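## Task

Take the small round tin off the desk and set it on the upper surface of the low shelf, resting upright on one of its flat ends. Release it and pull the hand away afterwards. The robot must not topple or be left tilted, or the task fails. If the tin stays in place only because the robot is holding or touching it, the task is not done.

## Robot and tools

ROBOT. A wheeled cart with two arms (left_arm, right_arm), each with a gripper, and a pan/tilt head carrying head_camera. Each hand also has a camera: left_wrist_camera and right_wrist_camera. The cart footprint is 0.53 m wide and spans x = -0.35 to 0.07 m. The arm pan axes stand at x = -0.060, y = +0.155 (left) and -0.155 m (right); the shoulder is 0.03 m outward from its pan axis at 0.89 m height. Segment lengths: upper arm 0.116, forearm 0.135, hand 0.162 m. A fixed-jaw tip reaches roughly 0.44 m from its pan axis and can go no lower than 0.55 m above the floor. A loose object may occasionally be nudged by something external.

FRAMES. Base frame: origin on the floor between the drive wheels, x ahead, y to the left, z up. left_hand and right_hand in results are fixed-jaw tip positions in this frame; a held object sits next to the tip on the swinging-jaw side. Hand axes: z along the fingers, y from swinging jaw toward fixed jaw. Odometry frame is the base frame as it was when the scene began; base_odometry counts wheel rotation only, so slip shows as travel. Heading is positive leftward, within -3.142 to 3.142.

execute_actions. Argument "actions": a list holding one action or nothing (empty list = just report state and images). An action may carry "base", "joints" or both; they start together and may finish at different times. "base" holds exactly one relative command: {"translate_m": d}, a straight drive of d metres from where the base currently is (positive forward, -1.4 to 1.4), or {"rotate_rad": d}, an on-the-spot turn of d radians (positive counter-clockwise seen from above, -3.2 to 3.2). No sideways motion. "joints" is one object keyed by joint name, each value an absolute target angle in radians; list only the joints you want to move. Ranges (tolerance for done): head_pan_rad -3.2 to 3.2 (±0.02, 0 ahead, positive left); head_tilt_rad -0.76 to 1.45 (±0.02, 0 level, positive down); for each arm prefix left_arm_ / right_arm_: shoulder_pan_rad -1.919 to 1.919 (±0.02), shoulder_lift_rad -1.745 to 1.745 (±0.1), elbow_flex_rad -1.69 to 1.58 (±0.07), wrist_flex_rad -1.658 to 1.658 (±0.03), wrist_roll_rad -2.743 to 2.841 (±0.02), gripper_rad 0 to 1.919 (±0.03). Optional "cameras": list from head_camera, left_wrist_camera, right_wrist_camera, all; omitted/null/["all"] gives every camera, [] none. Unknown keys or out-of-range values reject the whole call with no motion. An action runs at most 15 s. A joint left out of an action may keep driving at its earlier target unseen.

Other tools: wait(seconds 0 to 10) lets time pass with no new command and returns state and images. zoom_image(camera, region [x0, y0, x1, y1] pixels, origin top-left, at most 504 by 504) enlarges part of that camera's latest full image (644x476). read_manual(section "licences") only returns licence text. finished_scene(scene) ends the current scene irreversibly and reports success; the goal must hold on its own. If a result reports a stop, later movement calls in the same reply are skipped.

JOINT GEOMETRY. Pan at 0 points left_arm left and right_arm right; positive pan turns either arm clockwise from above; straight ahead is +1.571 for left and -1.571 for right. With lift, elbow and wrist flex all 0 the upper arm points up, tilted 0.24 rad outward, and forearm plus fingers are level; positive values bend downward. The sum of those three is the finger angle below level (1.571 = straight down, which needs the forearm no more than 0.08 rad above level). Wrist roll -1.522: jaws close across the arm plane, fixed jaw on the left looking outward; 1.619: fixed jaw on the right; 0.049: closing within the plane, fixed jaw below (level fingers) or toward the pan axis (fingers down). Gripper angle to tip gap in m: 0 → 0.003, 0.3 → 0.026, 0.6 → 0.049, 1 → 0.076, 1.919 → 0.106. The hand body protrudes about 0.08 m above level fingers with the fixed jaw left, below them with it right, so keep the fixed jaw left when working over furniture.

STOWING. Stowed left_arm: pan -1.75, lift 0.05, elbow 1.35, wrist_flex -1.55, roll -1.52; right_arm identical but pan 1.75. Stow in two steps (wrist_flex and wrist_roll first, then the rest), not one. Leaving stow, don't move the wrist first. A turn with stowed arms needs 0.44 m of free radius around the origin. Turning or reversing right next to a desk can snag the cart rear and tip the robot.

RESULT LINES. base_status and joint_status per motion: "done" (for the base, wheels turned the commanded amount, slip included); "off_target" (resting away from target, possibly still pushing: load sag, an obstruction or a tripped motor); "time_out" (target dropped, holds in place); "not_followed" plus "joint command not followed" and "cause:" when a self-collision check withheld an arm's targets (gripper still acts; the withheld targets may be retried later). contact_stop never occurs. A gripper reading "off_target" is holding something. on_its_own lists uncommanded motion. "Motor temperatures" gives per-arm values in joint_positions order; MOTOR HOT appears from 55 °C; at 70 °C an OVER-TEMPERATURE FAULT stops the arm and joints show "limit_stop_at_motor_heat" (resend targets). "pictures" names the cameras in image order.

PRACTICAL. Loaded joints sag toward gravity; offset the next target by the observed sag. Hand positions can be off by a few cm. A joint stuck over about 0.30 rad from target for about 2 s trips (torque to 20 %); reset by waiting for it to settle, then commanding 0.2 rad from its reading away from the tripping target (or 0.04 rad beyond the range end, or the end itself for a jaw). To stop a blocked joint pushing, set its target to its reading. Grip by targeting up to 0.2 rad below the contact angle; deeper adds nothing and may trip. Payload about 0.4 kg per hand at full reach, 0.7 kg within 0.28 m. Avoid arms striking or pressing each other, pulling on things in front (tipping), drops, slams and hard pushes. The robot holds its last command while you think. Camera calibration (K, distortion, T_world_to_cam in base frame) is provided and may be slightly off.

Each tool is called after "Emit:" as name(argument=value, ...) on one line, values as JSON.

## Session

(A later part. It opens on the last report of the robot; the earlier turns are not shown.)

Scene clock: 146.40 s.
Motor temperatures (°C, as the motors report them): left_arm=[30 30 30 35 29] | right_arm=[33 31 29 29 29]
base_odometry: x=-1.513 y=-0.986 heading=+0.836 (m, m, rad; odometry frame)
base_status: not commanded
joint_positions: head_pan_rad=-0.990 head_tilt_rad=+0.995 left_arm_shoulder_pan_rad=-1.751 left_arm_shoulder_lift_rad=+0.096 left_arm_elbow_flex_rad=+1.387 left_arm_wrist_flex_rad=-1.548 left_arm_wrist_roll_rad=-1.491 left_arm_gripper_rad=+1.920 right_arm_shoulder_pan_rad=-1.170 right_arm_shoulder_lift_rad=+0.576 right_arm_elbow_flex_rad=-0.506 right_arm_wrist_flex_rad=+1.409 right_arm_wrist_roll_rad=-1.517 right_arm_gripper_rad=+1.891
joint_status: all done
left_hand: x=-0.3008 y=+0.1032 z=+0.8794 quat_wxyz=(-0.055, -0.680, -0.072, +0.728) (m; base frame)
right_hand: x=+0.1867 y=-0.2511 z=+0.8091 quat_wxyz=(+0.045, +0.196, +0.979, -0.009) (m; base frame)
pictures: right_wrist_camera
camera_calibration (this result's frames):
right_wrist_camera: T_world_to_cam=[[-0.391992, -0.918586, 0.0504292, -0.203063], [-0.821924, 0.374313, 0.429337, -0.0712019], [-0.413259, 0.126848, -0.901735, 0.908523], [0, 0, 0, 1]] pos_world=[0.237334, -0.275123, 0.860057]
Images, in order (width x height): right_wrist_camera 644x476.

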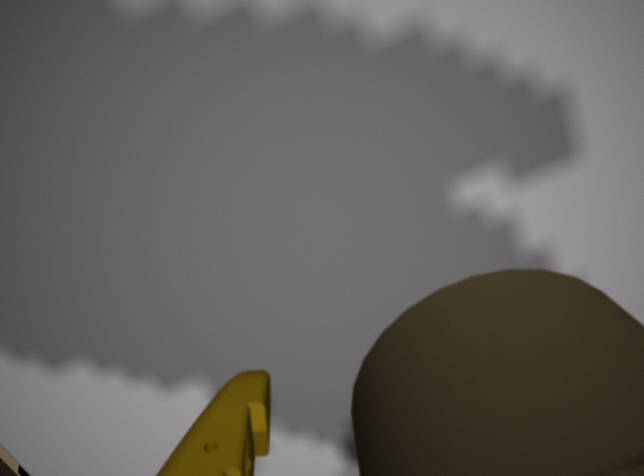

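Emit:
execute_actions(actions=[{"joints":{"right_arm_gripper_rad":0.55}}], cameras=["right_wrist_camera","head_camera"])

Emit:
execute_actions(actions=[{"joints":{"right_arm_shoulder_lift_rad":0.2,"right_arm_elbow_flex_rad":-0.2,"right_arm_wrist_flex_rad":1.5,"right_arm_gripper_rad":0.5}}], cameras=["right_wrist_camera","head_camera"])

Scene clock: 149.03 s.
Motor temperatures (°C, as the motors report them): left_arm=[30 30 30 35 29] | right_arm=[33 31 29 29 29]
base_odometry: x=-1.513 y=-0.986 heading=+0.836 (m, m, rad; odometry frame)
base_status: not commanded
joint_positions: head_pan_rad=-0.990 head_tilt_rad=+0.995 left_arm_shoulder_pan_rad=-1.751 left_arm_shoulder_lift_rad=+0.096 left_arm_elbow_flex_rad=+1.387 left_arm_wrist_flex_rad=-1.548 left_arm_wrist_roll_rad=-1.491 left_arm_gripper_rad=+1.920 right_arm_shoulder_pan_rad=-1.169 right_arm_shoulder_lift_rad=+0.556 right_arm_elbow_flex_rad=-0.506 right_arm_wrist_flex_rad=+1.414 right_arm_wrist_roll_rad=-1.517 right_arm_gripper_rad=+0.643
joint_status: right_arm_gripper_rad off_target (ended at +0.643, target +0.550)
left_hand: x=-0.3008 y=+0.1032 z=+0.8794 quat_wxyz=(-0.055, -0.680, -0.072, +0.728) (m; base frame)
right_hand: x=+0.1874 y=-0.2518 z=+0.8137 quat_wxyz=(+0.053, +0.197, +0.979, -0.011) (m; base frame)
pictures: head_camera, right_wrist_camera
camera_calibration (this result's frames):
head_camera: T_world_to_cam=[[-0.839107, -0.542264, 0.0430147, -0.0898694], [-0.47176, 0.686075, -0.553844, 0.663144], [0.270818, -0.485026, -0.831509, 0.959159], [0, 0, 0, 1]] pos_world=[-0.0223225, -0.0384822, 1.16869]
right_wrist_camera: T_world_to_cam=[[-0.394112, -0.917681, 0.0503788, -0.203033], [-0.827312, 0.378108, 0.415438, -0.0590616], [-0.400288, 0.12205, -0.908225, 0.914699], [0, 0, 0, 1]] pos_world=[0.237263, -0.275627, 0.865518]
Images, in order (width x height): head_camera 644x476, right_wrist_camera 644x476.

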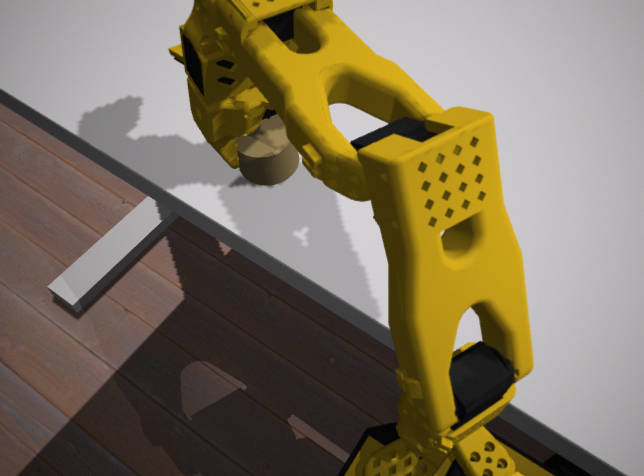

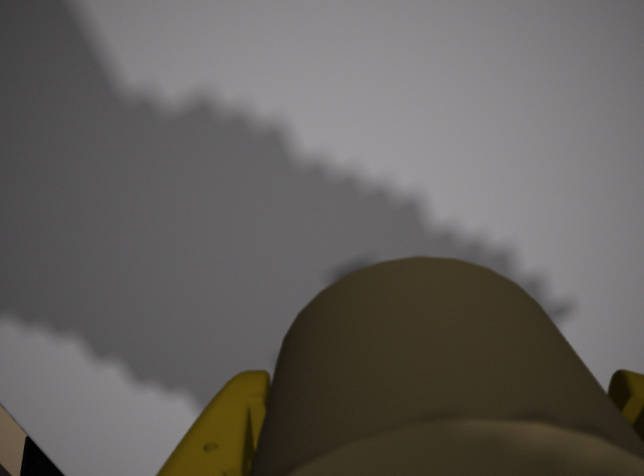

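Scene clock: 150.03 s.
Motor temperatures (°C, as the motors report them): left_arm=[30 30 30 35 29] | right_arm=[33 31 29 29 29]
base_odometry: x=-1.513 y=-0.986 heading=+0.836 (m, m, rad; odometry frame)
base_status: not commanded
joint_positions: head_pan_rad=-0.990 head_tilt_rad=+0.995 left_arm_shoulder_pan_rad=-1.751 left_arm_shoulder_lift_rad=+0.096 left_arm_elbow_flex_rad=+1.387 left_arm_wrist_flex_rad=-1.548 left_arm_wrist_roll_rad=-1.491 left_arm_gripper_rad=+1.920 right_arm_shoulder_pan_rad=-1.169 right_arm_shoulder_lift_rad=+0.249 right_arm_elbow_flex_rad=-0.196 right_arm_wrist_flex_rad=+1.495 right_arm_wrist_roll_rad=-1.517 right_arm_gripper_rad=+0.627
joint_status: right_arm_gripper_rad off_target (ended at +0.627, target +0.500); the others done
left_hand: x=-0.3008 y=+0.1032 z=+0.8794 quat_wxyz=(-0.055, -0.680, -0.072, +0.728) (m; base frame)
right_hand: x=+0.1489 y=-0.2354 z=+0.8338 quat_wxyz=(+0.011, +0.197, +0.980, -0.002) (m; base frame)
pictures: head_camera, right_wrist_camera
camera_calibration (this result's frames):
head_camera: T_world_to_cam=[[-0.839106, -0.542264, 0.0430147, -0.0898694], [-0.47176, 0.686075, -0.553844, 0.663144], [0.270818, -0.485026, -0.831509, 0.959159], [0, 0, 0, 1]] pos_world=[-0.0223225, -0.0384822, 1.16869]
right_wrist_camera: T_world_to_cam=[[-0.390193, -0.919347, 0.0505092, -0.205283], [-0.792117, 0.363147, 0.490586, -0.176844], [-0.469361, 0.151414, -0.869928, 0.900797], [0, 0, 0, 1]] pos_world=[0.202618, -0.260899, 0.880754]
Images, in order (width x height): head_camera 644x476, right_wrist_camera 644x476.

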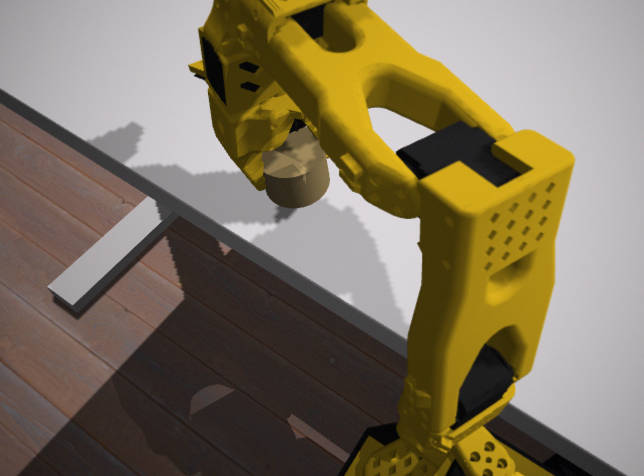

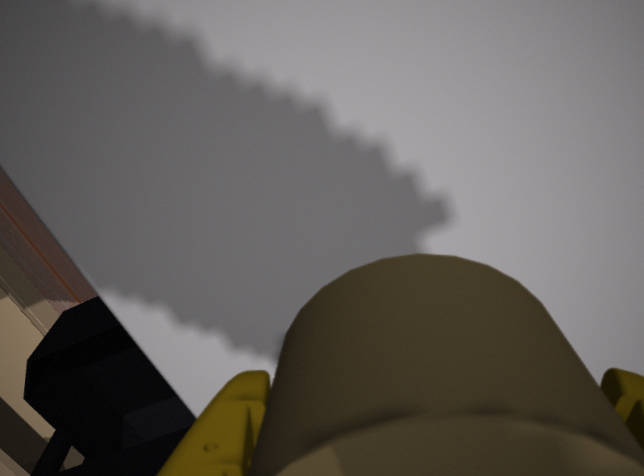

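Emit:
execute_actions(actions=[{"joints":{"right_arm_shoulder_lift_rad":-0.1,"right_arm_elbow_flex_rad":-0.05,"right_arm_wrist_flex_rad":1.65,"right_arm_shoulder_pan_rad":-1.57,"head_pan_rad":0.5,"head_tilt_rad":0.5}}], cameras=["head_camera"])

Emit:
execute_actions(actions=[{"joints":{"head_pan_rad":1.8,"head_tilt_rad":0.6}}], cameras=["head_camera"])

Scene clock: 154.13 s.
Motor temperatures (°C, as the motors report them): left_arm=[30 30 30 35 29] | right_arm=[33 31 29 29 29]
base_odometry: x=-1.513 y=-0.986 heading=+0.836 (m, m, rad; odometry frame)
base_status: not commanded
joint_positions: head_pan_rad=+0.490 head_tilt_rad=+0.514 left_arm_shoulder_pan_rad=-1.751 left_arm_shoulder_lift_rad=+0.096 left_arm_elbow_flex_rad=+1.387 left_arm_wrist_flex_rad=-1.548 left_arm_wrist_roll_rad=-1.491 left_arm_gripper_rad=+1.920 right_arm_shoulder_pan_rad=-1.560 right_arm_shoulder_lift_rad=-0.061 right_arm_elbow_flex_rad=-0.048 right_arm_wrist_flex_rad=+1.644 right_arm_wrist_roll_rad=-1.517 right_arm_gripper_rad=+0.627
joint_status: all done
left_hand: x=-0.3008 y=+0.1032 z=+0.8794 quat_wxyz=(-0.055, -0.680, -0.072, +0.728) (m; base frame)
right_hand: x=+0.1306 y=-0.1493 z=+0.8674 quat_wxyz=(+0.018, +0.003, +1.000, +0.000) (m; base frame)
pictures: head_camera
camera_calibration (this result's frames):
head_camera: T_world_to_cam=[[0.447363, -0.893667, 0.0350221, -0.0202058], [-0.416165, -0.242671, -0.876309, 1.03691], [0.791627, 0.377453, -0.480475, 0.579597], [0, 0, 0, 1]] pos_world=[-0.0182573, 0.0148013, 1.18785]
Images, in order (width x height): head_camera 644x476.

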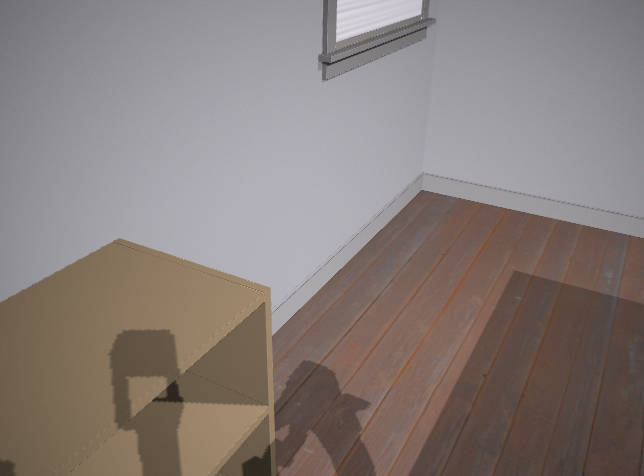

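Scene clock: 155.80 s.
Motor temperatures (°C, as the motors report them): left_arm=[30 30 30 35 29] | right_arm=[33 31 29 29 29]
base_odometry: x=-1.513 y=-0.986 heading=+0.836 (m, m, rad; odometry frame)
base_status: not commanded
joint_positions: head_pan_rad=+1.790 head_tilt_rad=+0.594 left_arm_shoulder_pan_rad=-1.751 left_arm_shoulder_lift_rad=+0.096 left_arm_elbow_flex_rad=+1.387 left_arm_wrist_flex_rad=-1.548 left_arm_wrist_roll_rad=-1.491 left_arm_gripper_rad=+1.920 right_arm_shoulder_pan_rad=-1.560 right_arm_shoulder_lift_rad=-0.061 right_arm_elbow_flex_rad=-0.048 right_arm_wrist_flex_rad=+1.644 right_arm_wrist_roll_rad=-1.517 right_arm_gripper_rad=+0.627
joint_status: all done
left_hand: x=-0.3008 y=+0.1032 z=+0.8794 quat_wxyz=(-0.055, -0.680, -0.072, +0.728) (m; base frame)
right_hand: x=+0.1306 y=-0.1493 z=+0.8674 quat_wxyz=(+0.018, +0.003, +1.000, +0.000) (m; base frame)
pictures: head_camera
camera_calibration (this result's frames):
head_camera: T_world_to_cam=[[0.980139, 0.194831, 0.0369836, 0.002577], [0.137453, -0.533012, -0.834868, 1.01524], [-0.142945, 0.82337, -0.549206, 0.614782], [0, 0, 0, 1]] pos_world=[-0.0541934, 0.0344379, 1.18513]
Images, in order (width x height): head_camera 644x476.

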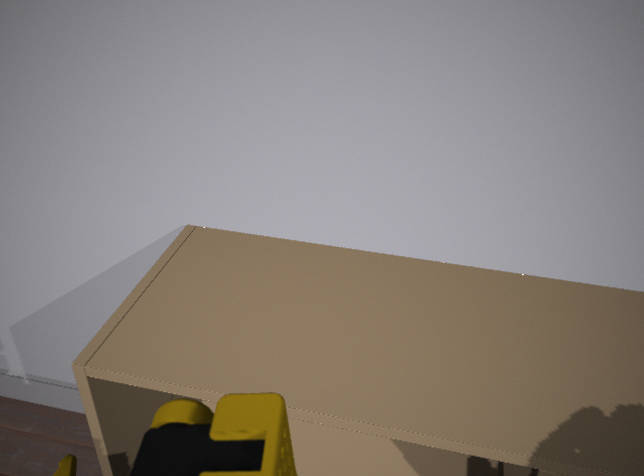

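Emit:
execute_actions(actions=[{"base":{"translate_m":1.35},"joints":{"head_pan_rad":0,"head_tilt_rad":0.6}}], cameras=[])

Emit:
execute_actions(actions=[{"base":{"rotate_rad":2.3}}], cameras=["head_camera"])

Scene clock: 172.33 s.
Motor temperatures (°C, as the motors report them): left_arm=[30 30 30 35 29] | right_arm=[33 31 29 29 29]
base_odometry: x=-0.601 y=+0.003 heading=+0.825 (m, m, rad; odometry frame)
base_status: translate_m time_out (by the wheels' count: +1.346 of +1.350)
joint_positions: head_pan_rad=+0.009 head_tilt_rad=+0.595 left_arm_shoulder_pan_rad=-1.751 left_arm_shoulder_lift_rad=+0.096 left_arm_elbow_flex_rad=+1.387 left_arm_wrist_flex_rad=-1.548 left_arm_wrist_roll_rad=-1.491 left_arm_gripper_rad=+1.920 right_arm_shoulder_pan_rad=-1.565 right_arm_shoulder_lift_rad=-0.068 right_arm_elbow_flex_rad=-0.045 right_arm_wrist_flex_rad=+1.645 right_arm_wrist_roll_rad=-1.517 right_arm_gripper_rad=+0.627
joint_status: all done
left_hand: x=-0.3008 y=+0.1032 z=+0.8794 quat_wxyz=(-0.055, -0.680, -0.072, +0.728) (m; base frame)
right_hand: x=+0.1301 y=-0.1485 z=+0.8682 quat_wxyz=(+0.019, +0.001, +1.000, +0.000) (m; base frame)
pictures: none
No camera images: the call's "cameras" was empty. Leave "cameras" out to get every camera's image.

not run: a stop came earlier in this reply.

Emit:
execute_actions(actions=[{"base":{"rotate_rad":2.3}}])

Scene clock: 179.20 s.
Motor temperatures (°C, as the motors report them): left_arm=[30 30 30 35 29] | right_arm=[33 31 29 29 29]
base_odometry: x=-0.605 y=-0.001 heading=+3.111 (m, m, rad; odometry frame)
base_status: rotate_rad time_out (by the wheels' count: +2.286 of +2.300)
joint_positions: head_pan_rad=+0.009 head_tilt_rad=+0.595 left_arm_shoulder_pan_rad=-1.751 left_arm_shoulder_lift_rad=+0.096 left_arm_elbow_flex_rad=+1.387 left_arm_wrist_flex_rad=-1.548 left_arm_wrist_roll_rad=-1.491 left_arm_gripper_rad=+1.920 right_arm_shoulder_pan_rad=-1.565 right_arm_shoulder_lift_rad=-0.068 right_arm_elbow_flex_rad=-0.045 right_arm_wrist_flex_rad=+1.645 right_arm_wrist_roll_rad=-1.517 right_arm_gripper_rad=+0.627
joint_status: not commanded
left_hand: x=-0.3008 y=+0.1032 z=+0.8794 quat_wxyz=(-0.055, -0.680, -0.072, +0.728) (m; base frame)
right_hand: x=+0.1301 y=-0.1485 z=+0.8682 quat_wxyz=(+0.019, +0.001, +1.000, +0.000) (m; base frame)
pictures: head_camera, left_wrist_camera, right_wrist_camera
camera_calibration (this result's frames):
head_camera: T_world_to_cam=[[-0.0138009, -0.99922, 0.0370117, -0.0441706], [-0.550982, -0.023289, -0.834192, 0.982102], [0.834403, -0.0319054, -0.55023, 0.661896], [0, 0, 0, 1]] pos_world=[-0.0117773, -0.000145918, 1.18509]
left_wrist_camera: T_world_to_cam=[[-0.191411, 0.98142, 0.0133005, -0.174153], [0.455629, 0.10085, -0.884439, 0.928355], [-0.869347, -0.163231, -0.466467, 0.234253], [0, 0, 0, 1]] pos_world=[-0.252673, 0.115531, 0.932661]
right_wrist_camera: T_world_to_cam=[[-0.00638339, -0.998703, 0.0505123, -0.196127], [-0.878309, 0.029748, 0.477167, -0.266876], [-0.478051, -0.0413194, -0.87736, 0.887661], [0, 0, 0, 1]] pos_world=[0.188696, -0.151256, 0.916049]
Images, in order (width x height): head_camera 644x476, left_wrist_camera 644x476, right_wrist_camera 644x476.

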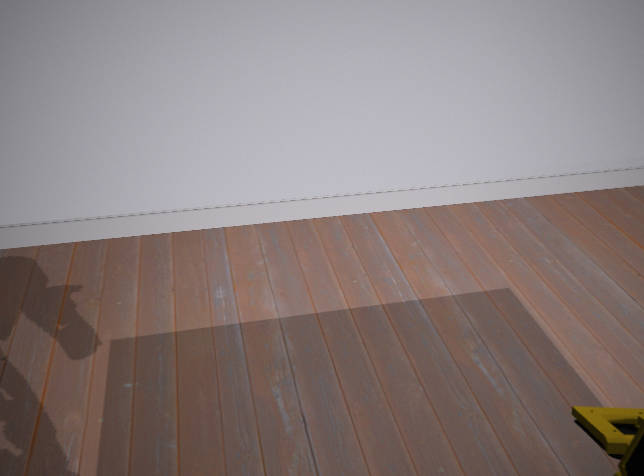

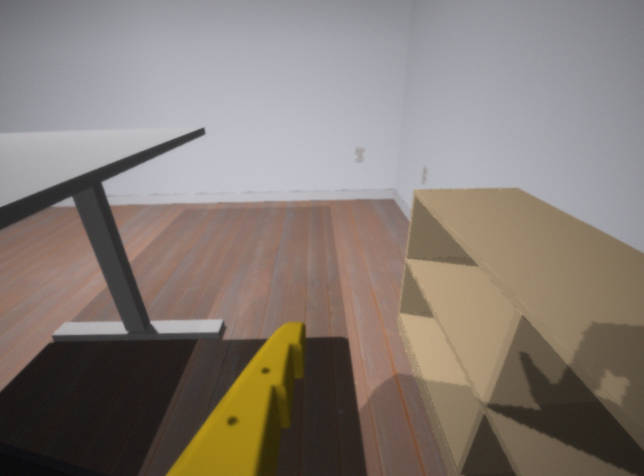

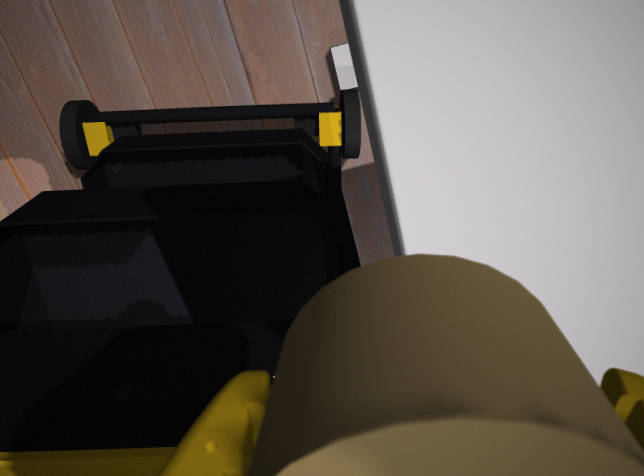

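Emit:
execute_actions(actions=[{"joints":{"head_pan_rad":1.8,"head_tilt_rad":0.6}}], cameras=["head_camera"])

Emit:
execute_actions(actions=[{"joints":{"head_pan_rad":-0.6,"head_tilt_rad":1.1}}], cameras=["head_camera"])

Scene clock: 183.27 s.
Motor temperatures (°C, as the motors report them): left_arm=[30 30 30 35 29] | right_arm=[33 31 29 29 29]
base_odometry: x=-0.605 y=-0.001 heading=+3.111 (m, m, rad; odometry frame)
base_status: not commanded
joint_positions: head_pan_rad=+1.790 head_tilt_rad=+0.595 left_arm_shoulder_pan_rad=-1.751 left_arm_shoulder_lift_rad=+0.096 left_arm_elbow_flex_rad=+1.387 left_arm_wrist_flex_rad=-1.548 left_arm_wrist_roll_rad=-1.491 left_arm_gripper_rad=+1.920 right_arm_shoulder_pan_rad=-1.565 right_arm_shoulder_lift_rad=-0.068 right_arm_elbow_flex_rad=-0.045 right_arm_wrist_flex_rad=+1.645 right_arm_wrist_roll_rad=-1.517 right_arm_gripper_rad=+0.627
joint_status: all done
left_hand: x=-0.3008 y=+0.1032 z=+0.8794 quat_wxyz=(-0.055, -0.680, -0.072, +0.728) (m; base frame)
right_hand: x=+0.1301 y=-0.1485 z=+0.8682 quat_wxyz=(+0.019, +0.001, +1.000, +0.000) (m; base frame)
pictures: head_camera
camera_calibration (this result's frames):
head_camera: T_world_to_cam=[[0.980129, 0.194876, 0.0370117, 0.00254412], [0.137676, -0.534012, -0.834192, 1.01447], [-0.142799, 0.822712, -0.55023, 0.615967], [0, 0, 0, 1]] pos_world=[-0.0542025, 0.0344788, 1.18509]
Images, in order (width x height): head_camera 644x476.

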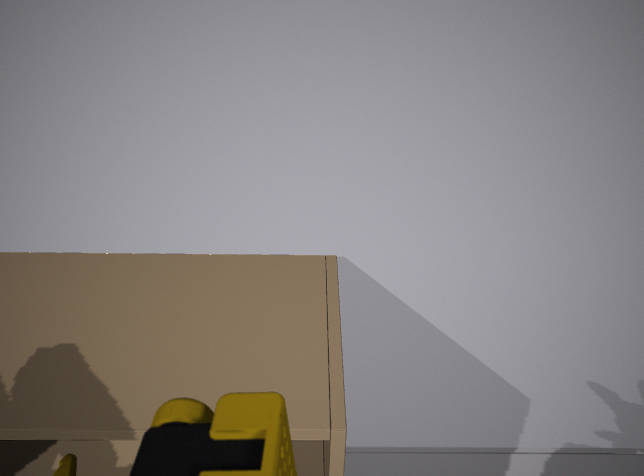

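Scene clock: 185.67 s.
Motor temperatures (°C, as the motors report them): left_arm=[30 30 30 35 29] | right_arm=[33 31 29 29 29]
base_odometry: x=-0.605 y=-0.001 heading=+3.111 (m, m, rad; odometry frame)
base_status: not commanded
joint_positions: head_pan_rad=-0.590 head_tilt_rad=+1.095 left_arm_shoulder_pan_rad=-1.751 left_arm_shoulder_lift_rad=+0.096 left_arm_elbow_flex_rad=+1.387 left_arm_wrist_flex_rad=-1.548 left_arm_wrist_roll_rad=-1.491 left_arm_gripper_rad=+1.920 right_arm_shoulder_pan_rad=-1.565 right_arm_shoulder_lift_rad=-0.068 right_arm_elbow_flex_rad=-0.045 right_arm_wrist_flex_rad=+1.645 right_arm_wrist_roll_rad=-1.517 right_arm_gripper_rad=+0.627
joint_status: all done
left_hand: x=-0.3008 y=+0.1032 z=+0.8794 quat_wxyz=(-0.055, -0.680, -0.072, +0.728) (m; base frame)
right_hand: x=+0.1301 y=-0.1485 z=+0.8682 quat_wxyz=(+0.019, +0.001, +1.000, +0.000) (m; base frame)
pictures: head_camera
camera_calibration (this result's frames):
head_camera: T_world_to_cam=[[-0.557808, -0.828831, 0.0434694, -0.0771717], [-0.74436, 0.476417, -0.467927, 0.551441], [0.367122, -0.29337, -0.882698, 1.0226], [0, 0, 0, 1]] pos_world=[-0.00799707, -0.0266772, 1.16404]
Images, in order (width x height): head_camera 644x476.

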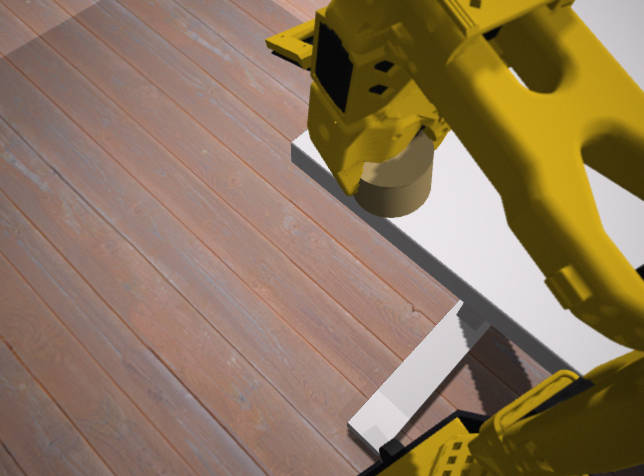

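Emit:
execute_actions(actions=[{"base":{"translate_m":-0.25},"joints":{"head_pan_rad":-0.3}}], cameras=[])

Emit:
execute_actions(actions=[{"base":{"rotate_rad":0.25}}], cameras=[])

Emit:
execute_actions(actions=[{"base":{"translate_m":0.4}}])

Scene clock: 189.90 s.
Motor temperatures (°C, as the motors report them): left_arm=[30 30 30 35 29] | right_arm=[33 31 29 29 29]
base_odometry: x=-0.355 y=-0.008 heading=+3.114 (m, m, rad; odometry frame)
base_status: done
joint_positions: head_pan_rad=-0.310 head_tilt_rad=+1.095 left_arm_shoulder_pan_rad=-1.751 left_arm_shoulder_lift_rad=+0.096 left_arm_elbow_flex_rad=+1.387 left_arm_wrist_flex_rad=-1.548 left_arm_wrist_roll_rad=-1.491 left_arm_gripper_rad=+1.920 right_arm_shoulder_pan_rad=-1.565 right_arm_shoulder_lift_rad=-0.068 right_arm_elbow_flex_rad=-0.045 right_arm_wrist_flex_rad=+1.645 right_arm_wrist_roll_rad=-1.517 right_arm_gripper_rad=+0.627
joint_status: all done
left_hand: x=-0.3008 y=+0.1032 z=+0.8794 quat_wxyz=(-0.055, -0.680, -0.072, +0.728) (m; base frame)
right_hand: x=+0.1301 y=-0.1485 z=+0.8682 quat_wxyz=(+0.019, +0.001, +1.000, +0.000) (m; base frame)
pictures: none
No camera images: the call's "cameras" was empty. Leave "cameras" out to get every camera's image.

Scene clock: 190.93 s.
Motor temperatures (°C, as the motors report them): left_arm=[30 30 30 35 29] | right_arm=[33 31 29 29 29]
base_odometry: x=-0.355 y=-0.008 heading=-2.921 (m, m, rad; odometry frame)
base_status: done
joint_positions: head_pan_rad=-0.310 head_tilt_rad=+1.095 left_arm_shoulder_pan_rad=-1.751 left_arm_shoulder_lift_rad=+0.096 left_arm_elbow_flex_rad=+1.387 left_arm_wrist_flex_rad=-1.548 left_arm_wrist_roll_rad=-1.491 left_arm_gripper_rad=+1.920 right_arm_shoulder_pan_rad=-1.565 right_arm_shoulder_lift_rad=-0.068 right_arm_elbow_flex_rad=-0.045 right_arm_wrist_flex_rad=+1.645 right_arm_wrist_roll_rad=-1.517 right_arm_gripper_rad=+0.627
joint_status: not commanded
left_hand: x=-0.3008 y=+0.1032 z=+0.8794 quat_wxyz=(-0.055, -0.680, -0.072, +0.728) (m; base frame)
right_hand: x=+0.1301 y=-0.1485 z=+0.8682 quat_wxyz=(+0.019, +0.001, +1.000, +0.000) (m; base frame)
pictures: none
No camera images: the call's "cameras" was empty. Leave "cameras" out to get every camera's image.

Scene clock: 193.77 s.
Motor temperatures (°C, as the motors report them): left_arm=[30 30 30 35 29] | right_arm=[33 31 29 29 29]
base_odometry: x=-0.745 y=-0.096 heading=-2.920 (m, m, rad; odometry frame)
base_status: done
joint_positions: head_pan_rad=-0.310 head_tilt_rad=+1.095 left_arm_shoulder_pan_rad=-1.751 left_arm_shoulder_lift_rad=+0.096 left_arm_elbow_flex_rad=+1.387 left_arm_wrist_flex_rad=-1.548 left_arm_wrist_roll_rad=-1.491 left_arm_gripper_rad=+1.920 right_arm_shoulder_pan_rad=-1.565 right_arm_shoulder_lift_rad=-0.068 right_arm_elbow_flex_rad=-0.045 right_arm_wrist_flex_rad=+1.645 right_arm_wrist_roll_rad=-1.517 right_arm_gripper_rad=+0.627
joint_status: not commanded
left_hand: x=-0.3008 y=+0.1032 z=+0.8794 quat_wxyz=(-0.055, -0.680, -0.072, +0.728) (m; base frame)
right_hand: x=+0.1301 y=-0.1485 z=+0.8682 quat_wxyz=(+0.019, +0.001, +1.000, +0.000) (m; base frame)
pictures: head_camera, left_wrist_camera, right_wrist_camera
camera_calibration (this result's frames):
head_camera: T_world_to_cam=[[-0.306928, -0.950739, 0.0434696, -0.0653806], [-0.847094, 0.252077, -0.467855, 0.54653], [0.43385, -0.180421, -0.882736, 1.02578], [0, 0, 0, 1]] pos_world=[-0.00214105, -0.0148552, 1.16403]
left_wrist_camera: T_world_to_cam=[[-0.191411, 0.98142, 0.0133005, -0.174153], [0.455629, 0.10085, -0.884439, 0.928355], [-0.869347, -0.163231, -0.466467, 0.234253], [0, 0, 0, 1]] pos_world=[-0.252673, 0.115531, 0.932661]
right_wrist_camera: T_world_to_cam=[[-0.00638339, -0.998703, 0.0505123, -0.196127], [-0.878309, 0.029748, 0.477167, -0.266876], [-0.478051, -0.0413194, -0.87736, 0.887661], [0, 0, 0, 1]] pos_world=[0.188696, -0.151256, 0.916049]
Images, in order (width x height): head_camera 644x476, left_wrist_camera 644x476, right_wrist_camera 644x476.

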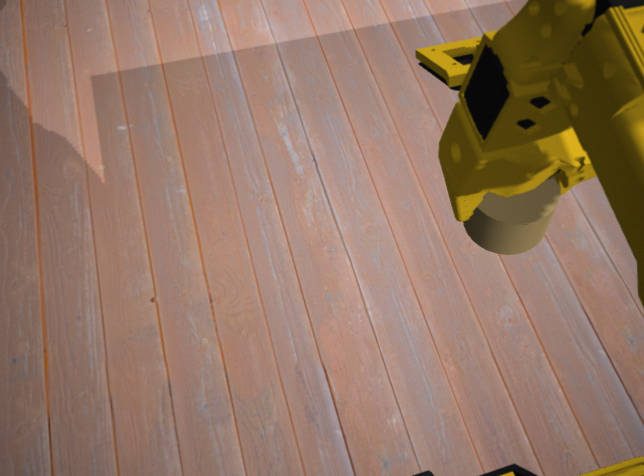

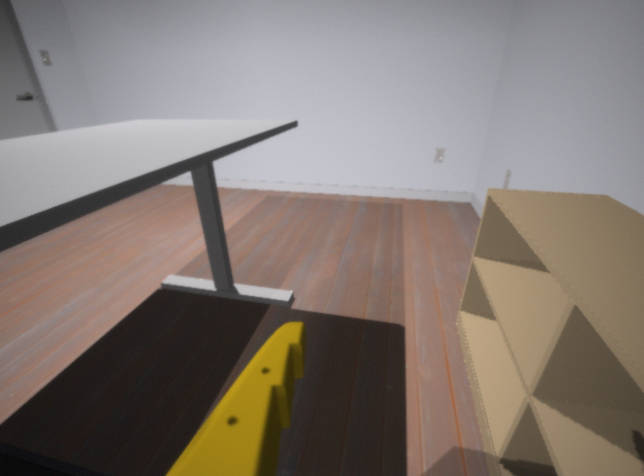

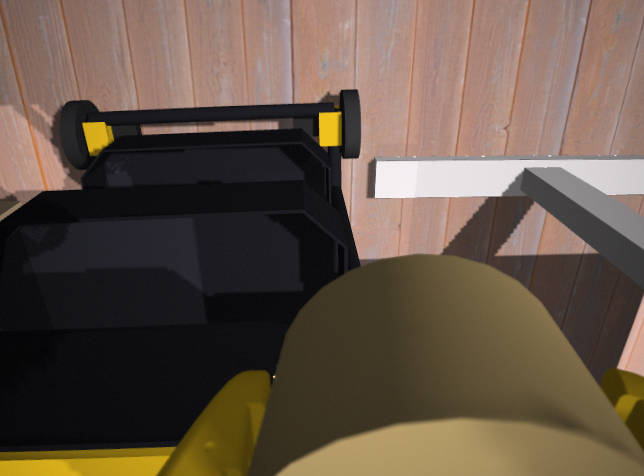

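Emit:
execute_actions(actions=[{"base":{"translate_m":0.5},"joints":{"head_pan_rad":0,"head_tilt_rad":0.7}}], cameras=[])

Emit:
execute_actions(actions=[{"base":{"rotate_rad":2.0}}], cameras=[])

Emit:
execute_actions(actions=[{"base":{"rotate_rad":0.55}}], cameras=["head_camera"])

Scene clock: 198.50 s.
Motor temperatures (°C, as the motors report them): left_arm=[30 30 30 35 29] | right_arm=[33 31 29 29 29]
base_odometry: x=-1.233 y=-0.206 heading=-2.919 (m, m, rad; odometry frame)
base_status: done
joint_positions: head_pan_rad=-0.010 head_tilt_rad=+0.714 left_arm_shoulder_pan_rad=-1.751 left_arm_shoulder_lift_rad=+0.096 left_arm_elbow_flex_rad=+1.387 left_arm_wrist_flex_rad=-1.548 left_arm_wrist_roll_rad=-1.491 left_arm_gripper_rad=+1.920 right_arm_shoulder_pan_rad=-1.565 right_arm_shoulder_lift_rad=-0.068 right_arm_elbow_flex_rad=-0.045 right_arm_wrist_flex_rad=+1.645 right_arm_wrist_roll_rad=-1.517 right_arm_gripper_rad=+0.627
joint_status: all done
left_hand: x=-0.3008 y=+0.1032 z=+0.8794 quat_wxyz=(-0.055, -0.680, -0.072, +0.728) (m; base frame)
right_hand: x=+0.1301 y=-0.1485 z=+0.8682 quat_wxyz=(+0.019, +0.001, +1.000, +0.000) (m; base frame)
pictures: none
No camera images: the call's "cameras" was empty. Leave "cameras" out to get every camera's image.

Scene clock: 201.70 s.
Motor temperatures (°C, as the motors report them): left_arm=[30 30 30 35 29] | right_arm=[33 31 29 29 29]
base_odometry: x=-1.232 y=-0.206 heading=-0.920 (m, m, rad; odometry frame)
base_status: done
joint_positions: head_pan_rad=-0.010 head_tilt_rad=+0.714 left_arm_shoulder_pan_rad=-1.751 left_arm_shoulder_lift_rad=+0.096 left_arm_elbow_flex_rad=+1.387 left_arm_wrist_flex_rad=-1.548 left_arm_wrist_roll_rad=-1.491 left_arm_gripper_rad=+1.920 right_arm_shoulder_pan_rad=-1.565 right_arm_shoulder_lift_rad=-0.068 right_arm_elbow_flex_rad=-0.045 right_arm_wrist_flex_rad=+1.645 right_arm_wrist_roll_rad=-1.517 right_arm_gripper_rad=+0.627
joint_status: not commanded
left_hand: x=-0.3008 y=+0.1032 z=+0.8794 quat_wxyz=(-0.055, -0.680, -0.072, +0.728) (m; base frame)
right_hand: x=+0.1301 y=-0.1485 z=+0.8682 quat_wxyz=(+0.019, +0.001, +1.000, +0.000) (m; base frame)
pictures: none
No camera images: the call's "cameras" was empty. Leave "cameras" out to get every camera's image.

Scene clock: 203.10 s.
Motor temperatures (°C, as the motors report them): left_arm=[30 30 30 35 29] | right_arm=[33 31 29 29 29]
base_odometry: x=-1.233 y=-0.205 heading=-0.371 (m, m, rad; odometry frame)
base_status: done
joint_positions: head_pan_rad=-0.010 head_tilt_rad=+0.714 left_arm_shoulder_pan_rad=-1.751 left_arm_shoulder_lift_rad=+0.096 left_arm_elbow_flex_rad=+1.387 left_arm_wrist_flex_rad=-1.548 left_arm_wrist_roll_rad=-1.491 left_arm_gripper_rad=+1.920 right_arm_shoulder_pan_rad=-1.565 right_arm_shoulder_lift_rad=-0.068 right_arm_elbow_flex_rad=-0.045 right_arm_wrist_flex_rad=+1.645 right_arm_wrist_roll_rad=-1.517 right_arm_gripper_rad=+0.627
joint_status: not commanded
left_hand: x=-0.3008 y=+0.1032 z=+0.8794 quat_wxyz=(-0.055, -0.680, -0.072, +0.728) (m; base frame)
right_hand: x=+0.1301 y=-0.1485 z=+0.8682 quat_wxyz=(+0.019, +0.001, +1.000, +0.000) (m; base frame)
pictures: head_camera
camera_calibration (this result's frames):
head_camera: T_world_to_cam=[[-0.0282831, -0.99882, 0.0394717, -0.0476827], [-0.646482, -0.01184, -0.762837, 0.895483], [0.762405, -0.0470931, -0.645385, 0.768034], [0, 0, 0, 1]] pos_world=[-0.00798744, -0.000854846, 1.18067]
Images, in order (width x height): head_camera 644x476.

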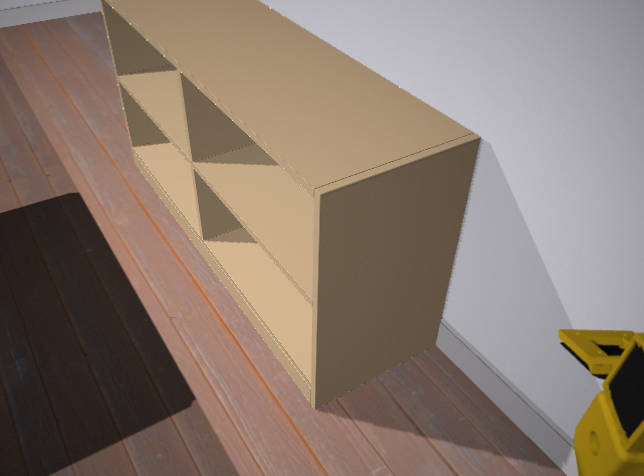

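Emit:
execute_actions(actions=[{"base":{"translate_m":0.66},"joints":{"head_tilt_rad":1.0,"head_pan_rad":-0.3}}], cameras=[])

Emit:
execute_actions(actions=[{"joints":{"right_arm_shoulder_lift_rad":1.3,"right_arm_elbow_flex_rad":-0.95,"right_arm_wrist_flex_rad":1.15}}])

Scene clock: 210.13 s.
Motor temperatures (°C, as the motors report them): left_arm=[30 30 30 35 29] | right_arm=[33 31 29 29 29]
base_odometry: x=-0.617 y=-0.444 heading=-0.371 (m, m, rad; odometry frame)
base_status: done
joint_positions: head_pan_rad=-0.290 head_tilt_rad=+0.995 left_arm_shoulder_pan_rad=-1.751 left_arm_shoulder_lift_rad=+0.096 left_arm_elbow_flex_rad=+1.387 left_arm_wrist_flex_rad=-1.548 left_arm_wrist_roll_rad=-1.491 left_arm_gripper_rad=+1.920 right_arm_shoulder_pan_rad=-1.565 right_arm_shoulder_lift_rad=-0.068 right_arm_elbow_flex_rad=-0.045 right_arm_wrist_flex_rad=+1.645 right_arm_wrist_roll_rad=-1.517 right_arm_gripper_rad=+0.627
joint_status: all done
left_hand: x=-0.3008 y=+0.1032 z=+0.8794 quat_wxyz=(-0.055, -0.680, -0.072, +0.728) (m; base frame)
right_hand: x=+0.1301 y=-0.1485 z=+0.8682 quat_wxyz=(+0.019, +0.001, +1.000, +0.000) (m; base frame)
pictures: none
No camera images: the call's "cameras" was empty. Leave "cameras" out to get every camera's image.

Scene clock: 211.77 s.
Motor temperatures (°C, as the motors report them): left_arm=[30 30 30 35 29] | right_arm=[33 31 29 29 29]
base_odometry: x=-0.617 y=-0.444 heading=-0.371 (m, m, rad; odometry frame)
base_status: not commanded
joint_positions: head_pan_rad=-0.290 head_tilt_rad=+0.995 left_arm_shoulder_pan_rad=-1.751 left_arm_shoulder_lift_rad=+0.096 left_arm_elbow_flex_rad=+1.387 left_arm_wrist_flex_rad=-1.548 left_arm_wrist_roll_rad=-1.491 left_arm_gripper_rad=+1.920 right_arm_shoulder_pan_rad=-1.565 right_arm_shoulder_lift_rad=+1.328 right_arm_elbow_flex_rad=-0.919 right_arm_wrist_flex_rad=+1.157 right_arm_wrist_roll_rad=-1.517 right_arm_gripper_rad=+0.627
joint_status: all done
left_hand: x=-0.3008 y=+0.1032 z=+0.8794 quat_wxyz=(-0.055, -0.680, -0.072, +0.728) (m; base frame)
right_hand: x=+0.2128 y=-0.1490 z=+0.6846 quat_wxyz=(+0.002, +0.001, +1.000, +0.000) (m; base frame)
pictures: head_camera, left_wrist_camera, right_wrist_camera
camera_calibration (this result's frames):
head_camera: T_world_to_cam=[[-0.292138, -0.955408, 0.0430149, -0.0641621], [-0.802888, 0.220567, -0.553824, 0.647559], [0.519641, -0.196329, -0.831522, 0.970868], [0, 0, 0, 1]] pos_world=[-0.00332987, -0.0135211, 1.16869]
left_wrist_camera: T_world_to_cam=[[-0.191411, 0.98142, 0.0133005, -0.174153], [0.455629, 0.10085, -0.884439, 0.928355], [-0.869347, -0.163231, -0.466467, 0.234253], [0, 0, 0, 1]] pos_world=[-0.252673, 0.115531, 0.932661]
right_wrist_camera: T_world_to_cam=[[-0.00467898, -0.998714, 0.0504899, -0.187187], [-0.861709, 0.029645, 0.506536, -0.130237], [-0.507381, -0.0411376, -0.860739, 0.761013], [0, 0, 0, 1]] pos_world=[0.273022, -0.151779, 0.730454]
Images, in order (width x height): head_camera 644x476, left_wrist_camera 644x476, right_wrist_camera 644x476.

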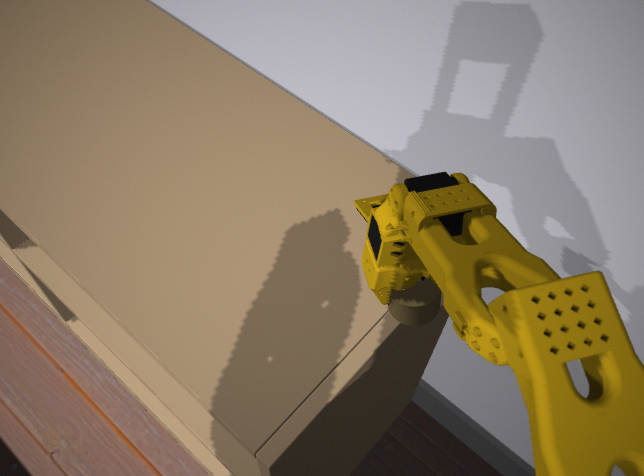

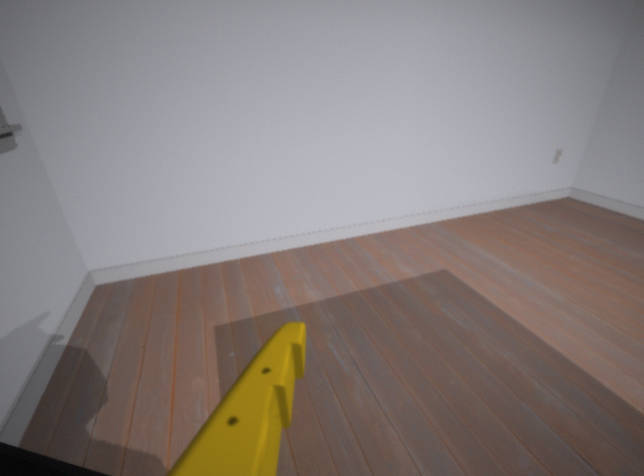

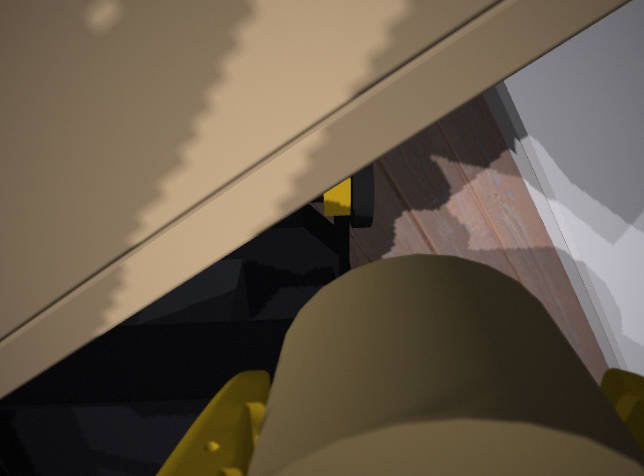

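Emit:
execute_actions(actions=[{"base":{"translate_m":0.04},"joints":{"right_arm_shoulder_pan_rad":-1.9}}], cameras=["head_camera","right_wrist_camera"])

Scene clock: 213.90 s.
Motor temperatures (°C, as the motors report them): left_arm=[30 30 30 35 29] | right_arm=[33 31 29 29 29]
base_odometry: x=-0.579 y=-0.459 heading=-0.371 (m, m, rad; odometry frame)
base_status: done
joint_positions: head_pan_rad=-0.290 head_tilt_rad=+0.995 left_arm_shoulder_pan_rad=-1.751 left_arm_shoulder_lift_rad=+0.096 left_arm_elbow_flex_rad=+1.387 left_arm_wrist_flex_rad=-1.548 left_arm_wrist_roll_rad=-1.491 left_arm_gripper_rad=+1.920 right_arm_shoulder_pan_rad=-1.890 right_arm_shoulder_lift_rad=+1.328 right_arm_elbow_flex_rad=-0.920 right_arm_wrist_flex_rad=+1.157 right_arm_wrist_roll_rad=-1.517 right_arm_gripper_rad=+0.627
joint_status: all done
left_hand: x=-0.3008 y=+0.1032 z=+0.8794 quat_wxyz=(-0.055, -0.680, -0.072, +0.728) (m; base frame)
right_hand: x=+0.1969 y=-0.0620 z=+0.6848 quat_wxyz=(+0.003, -0.161, +0.987, +0.000) (m; base frame)
pictures: head_camera, right_wrist_camera
camera_calibration (this result's frames):
head_camera: T_world_to_cam=[[-0.292205, -0.955388, 0.0430151, -0.0641656], [-0.802892, 0.220631, -0.553792, 0.647522], [0.519596, -0.196358, -0.831543, 0.970891], [0, 0, 0, 1]] pos_world=[-0.00333019, -0.0135245, 1.16869]
right_wrist_camera: T_world_to_cam=[[0.314584, -0.947886, 0.0504922, -0.160144], [-0.826751, -0.24747, 0.505213, -0.169796], [-0.466389, -0.200676, -0.861516, 0.739245], [0, 0, 0, 1]] pos_world=[0.254775, -0.0454681, 0.730741]
Images, in order (width x height): head_camera 644x476, right_wrist_camera 644x476.

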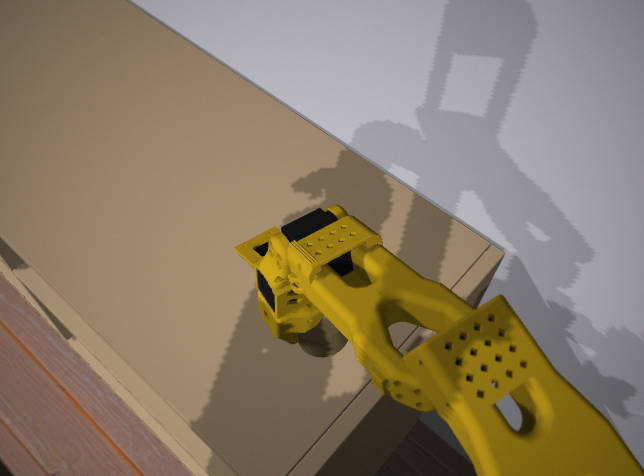

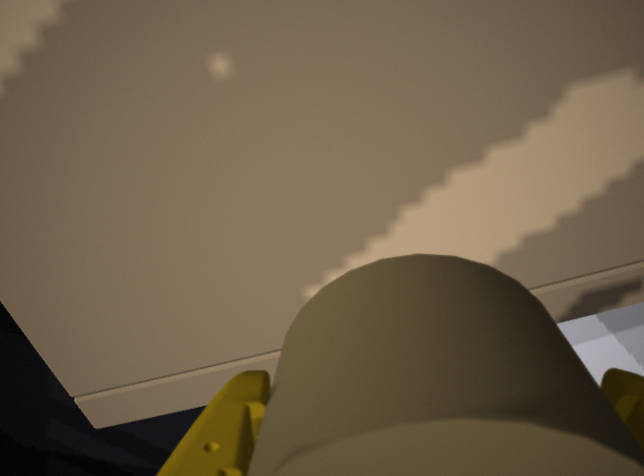

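Emit:
execute_actions(actions=[{"base":{"translate_m":0.03},"joints":{"right_arm_shoulder_lift_rad":1.5,"right_arm_elbow_flex_rad":-1.2,"right_arm_wrist_flex_rad":1.15}}], cameras=["head_camera","right_wrist_camera"])

Scene clock: 216.30 s.
Motor temperatures (°C, as the motors report them): left_arm=[30 30 30 35 29] | right_arm=[33 31 29 29 29]
base_odometry: x=-0.551 y=-0.470 heading=-0.371 (m, m, rad; odometry frame)
base_status: done
joint_positions: head_pan_rad=-0.290 head_tilt_rad=+0.995 left_arm_shoulder_pan_rad=-1.751 left_arm_shoulder_lift_rad=+0.096 left_arm_elbow_flex_rad=+1.387 left_arm_wrist_flex_rad=-1.548 left_arm_wrist_roll_rad=-1.491 left_arm_gripper_rad=+1.920 right_arm_shoulder_pan_rad=-1.891 right_arm_shoulder_lift_rad=+1.527 right_arm_elbow_flex_rad=-1.166 right_arm_wrist_flex_rad=+1.157 right_arm_wrist_roll_rad=-1.517 right_arm_gripper_rad=+0.627
joint_status: all done
left_hand: x=-0.3008 y=+0.1032 z=+0.8794 quat_wxyz=(-0.055, -0.680, -0.072, +0.728) (m; base frame)
right_hand: x=+0.2036 y=-0.0594 z=+0.6678 quat_wxyz=(+0.026, -0.162, +0.986, +0.004) (m; base frame)
pictures: head_camera, right_wrist_camera
camera_calibration (this result's frames):
head_camera: T_world_to_cam=[[-0.292227, -0.955381, 0.0430153, -0.0641667], [-0.802897, 0.220653, -0.553777, 0.647504], [0.519577, -0.196366, -0.831553, 0.970901], [0, 0, 0, 1]] pos_world=[-0.00333021, -0.0135256, 1.16869]
right_wrist_camera: T_world_to_cam=[[0.313831, -0.948135, 0.0505048, -0.15874], [-0.847562, -0.255773, 0.464994, -0.124469], [-0.427959, -0.188736, -0.883872, 0.73612], [0, 0, 0, 1]] pos_world=[0.259351, -0.0434104, 0.716531]
Images, in order (width x height): head_camera 644x476, right_wrist_camera 644x476.

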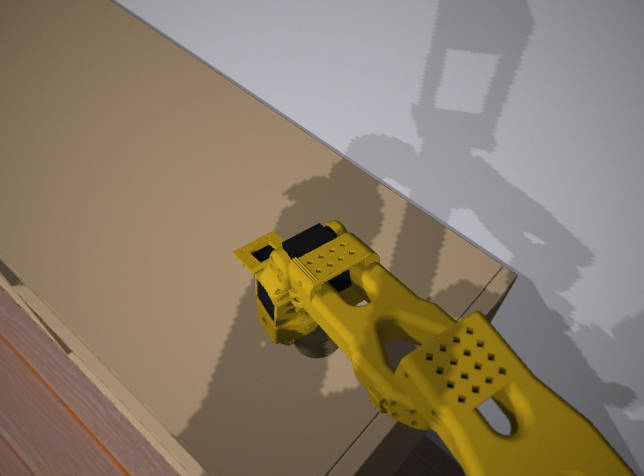

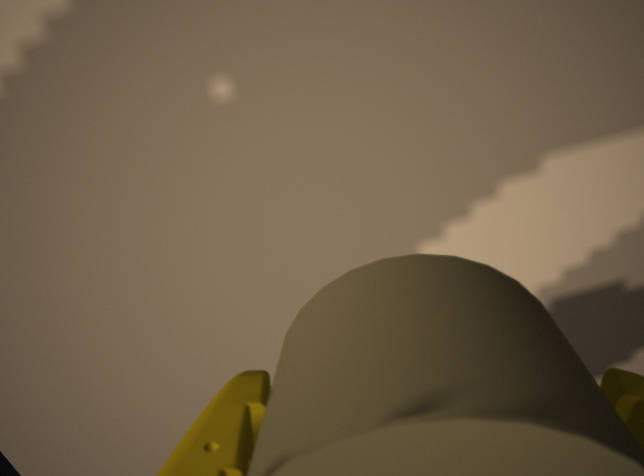

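Good; lower.

Emit:
execute_actions(actions=[{"joints":{"right_arm_shoulder_lift_rad":1.65,"right_arm_elbow_flex_rad":-1.15,"right_arm_wrist_flex_rad":1.03}}], cameras=["head_camera","right_wrist_camera"])

Scene clock: 217.70 s.
Motor temperatures (°C, as the motors report them): left_arm=[30 30 30 35 29] | right_arm=[33 31 29 29 29]
base_odometry: x=-0.551 y=-0.470 heading=-0.371 (m, m, rad; odometry frame)
base_status: not commanded
joint_positions: head_pan_rad=-0.290 head_tilt_rad=+0.995 left_arm_shoulder_pan_rad=-1.751 left_arm_shoulder_lift_rad=+0.096 left_arm_elbow_flex_rad=+1.387 left_arm_wrist_flex_rad=-1.548 left_arm_wrist_roll_rad=-1.491 left_arm_gripper_rad=+1.920 right_arm_shoulder_pan_rad=-1.891 right_arm_shoulder_lift_rad=+1.676 right_arm_elbow_flex_rad=-1.147 right_arm_wrist_flex_rad=+1.038 right_arm_wrist_roll_rad=-1.517 right_arm_gripper_rad=+0.627
joint_status: all done
left_hand: x=-0.3008 y=+0.1032 z=+0.8794 quat_wxyz=(-0.055, -0.680, -0.072, +0.728) (m; base frame)
right_hand: x=+0.1834 y=-0.0661 z=+0.6303 quat_wxyz=(+0.002, -0.162, +0.987, +0.000) (m; base frame)
pictures: head_camera, right_wrist_camera
camera_calibration (this result's frames):
head_camera: T_world_to_cam=[[-0.292227, -0.955381, 0.0430153, -0.0641667], [-0.802897, 0.220653, -0.553777, 0.647504], [0.519577, -0.196366, -0.831553, 0.970901], [0, 0, 0, 1]] pos_world=[-0.00333021, -0.0135256, 1.16869]
right_wrist_camera: T_world_to_cam=[[0.316111, -0.947378, 0.0504899, -0.157223], [-0.825634, -0.248493, 0.506536, -0.155521], [-0.467335, -0.201808, -0.860739, 0.684862], [0, 0, 0, 1]] pos_world=[0.241356, -0.0493845, 0.676202]
Images, in order (width x height): head_camera 644x476, right_wrist_camera 644x476.

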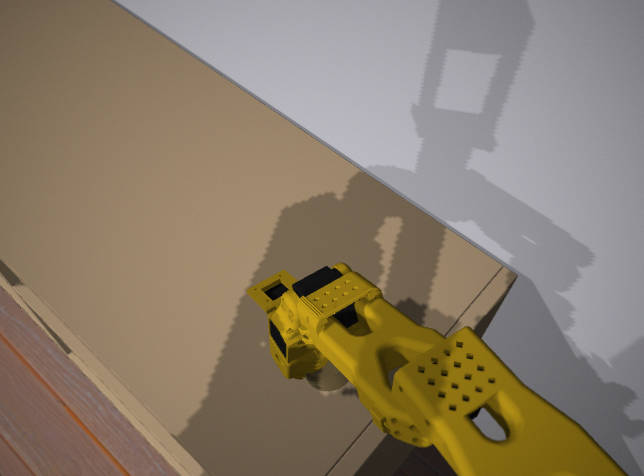

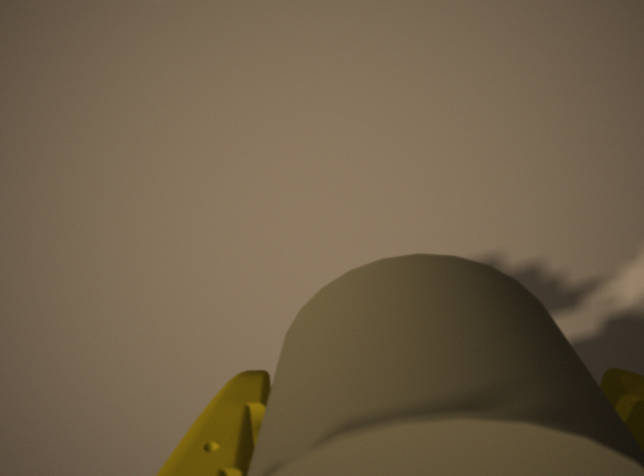

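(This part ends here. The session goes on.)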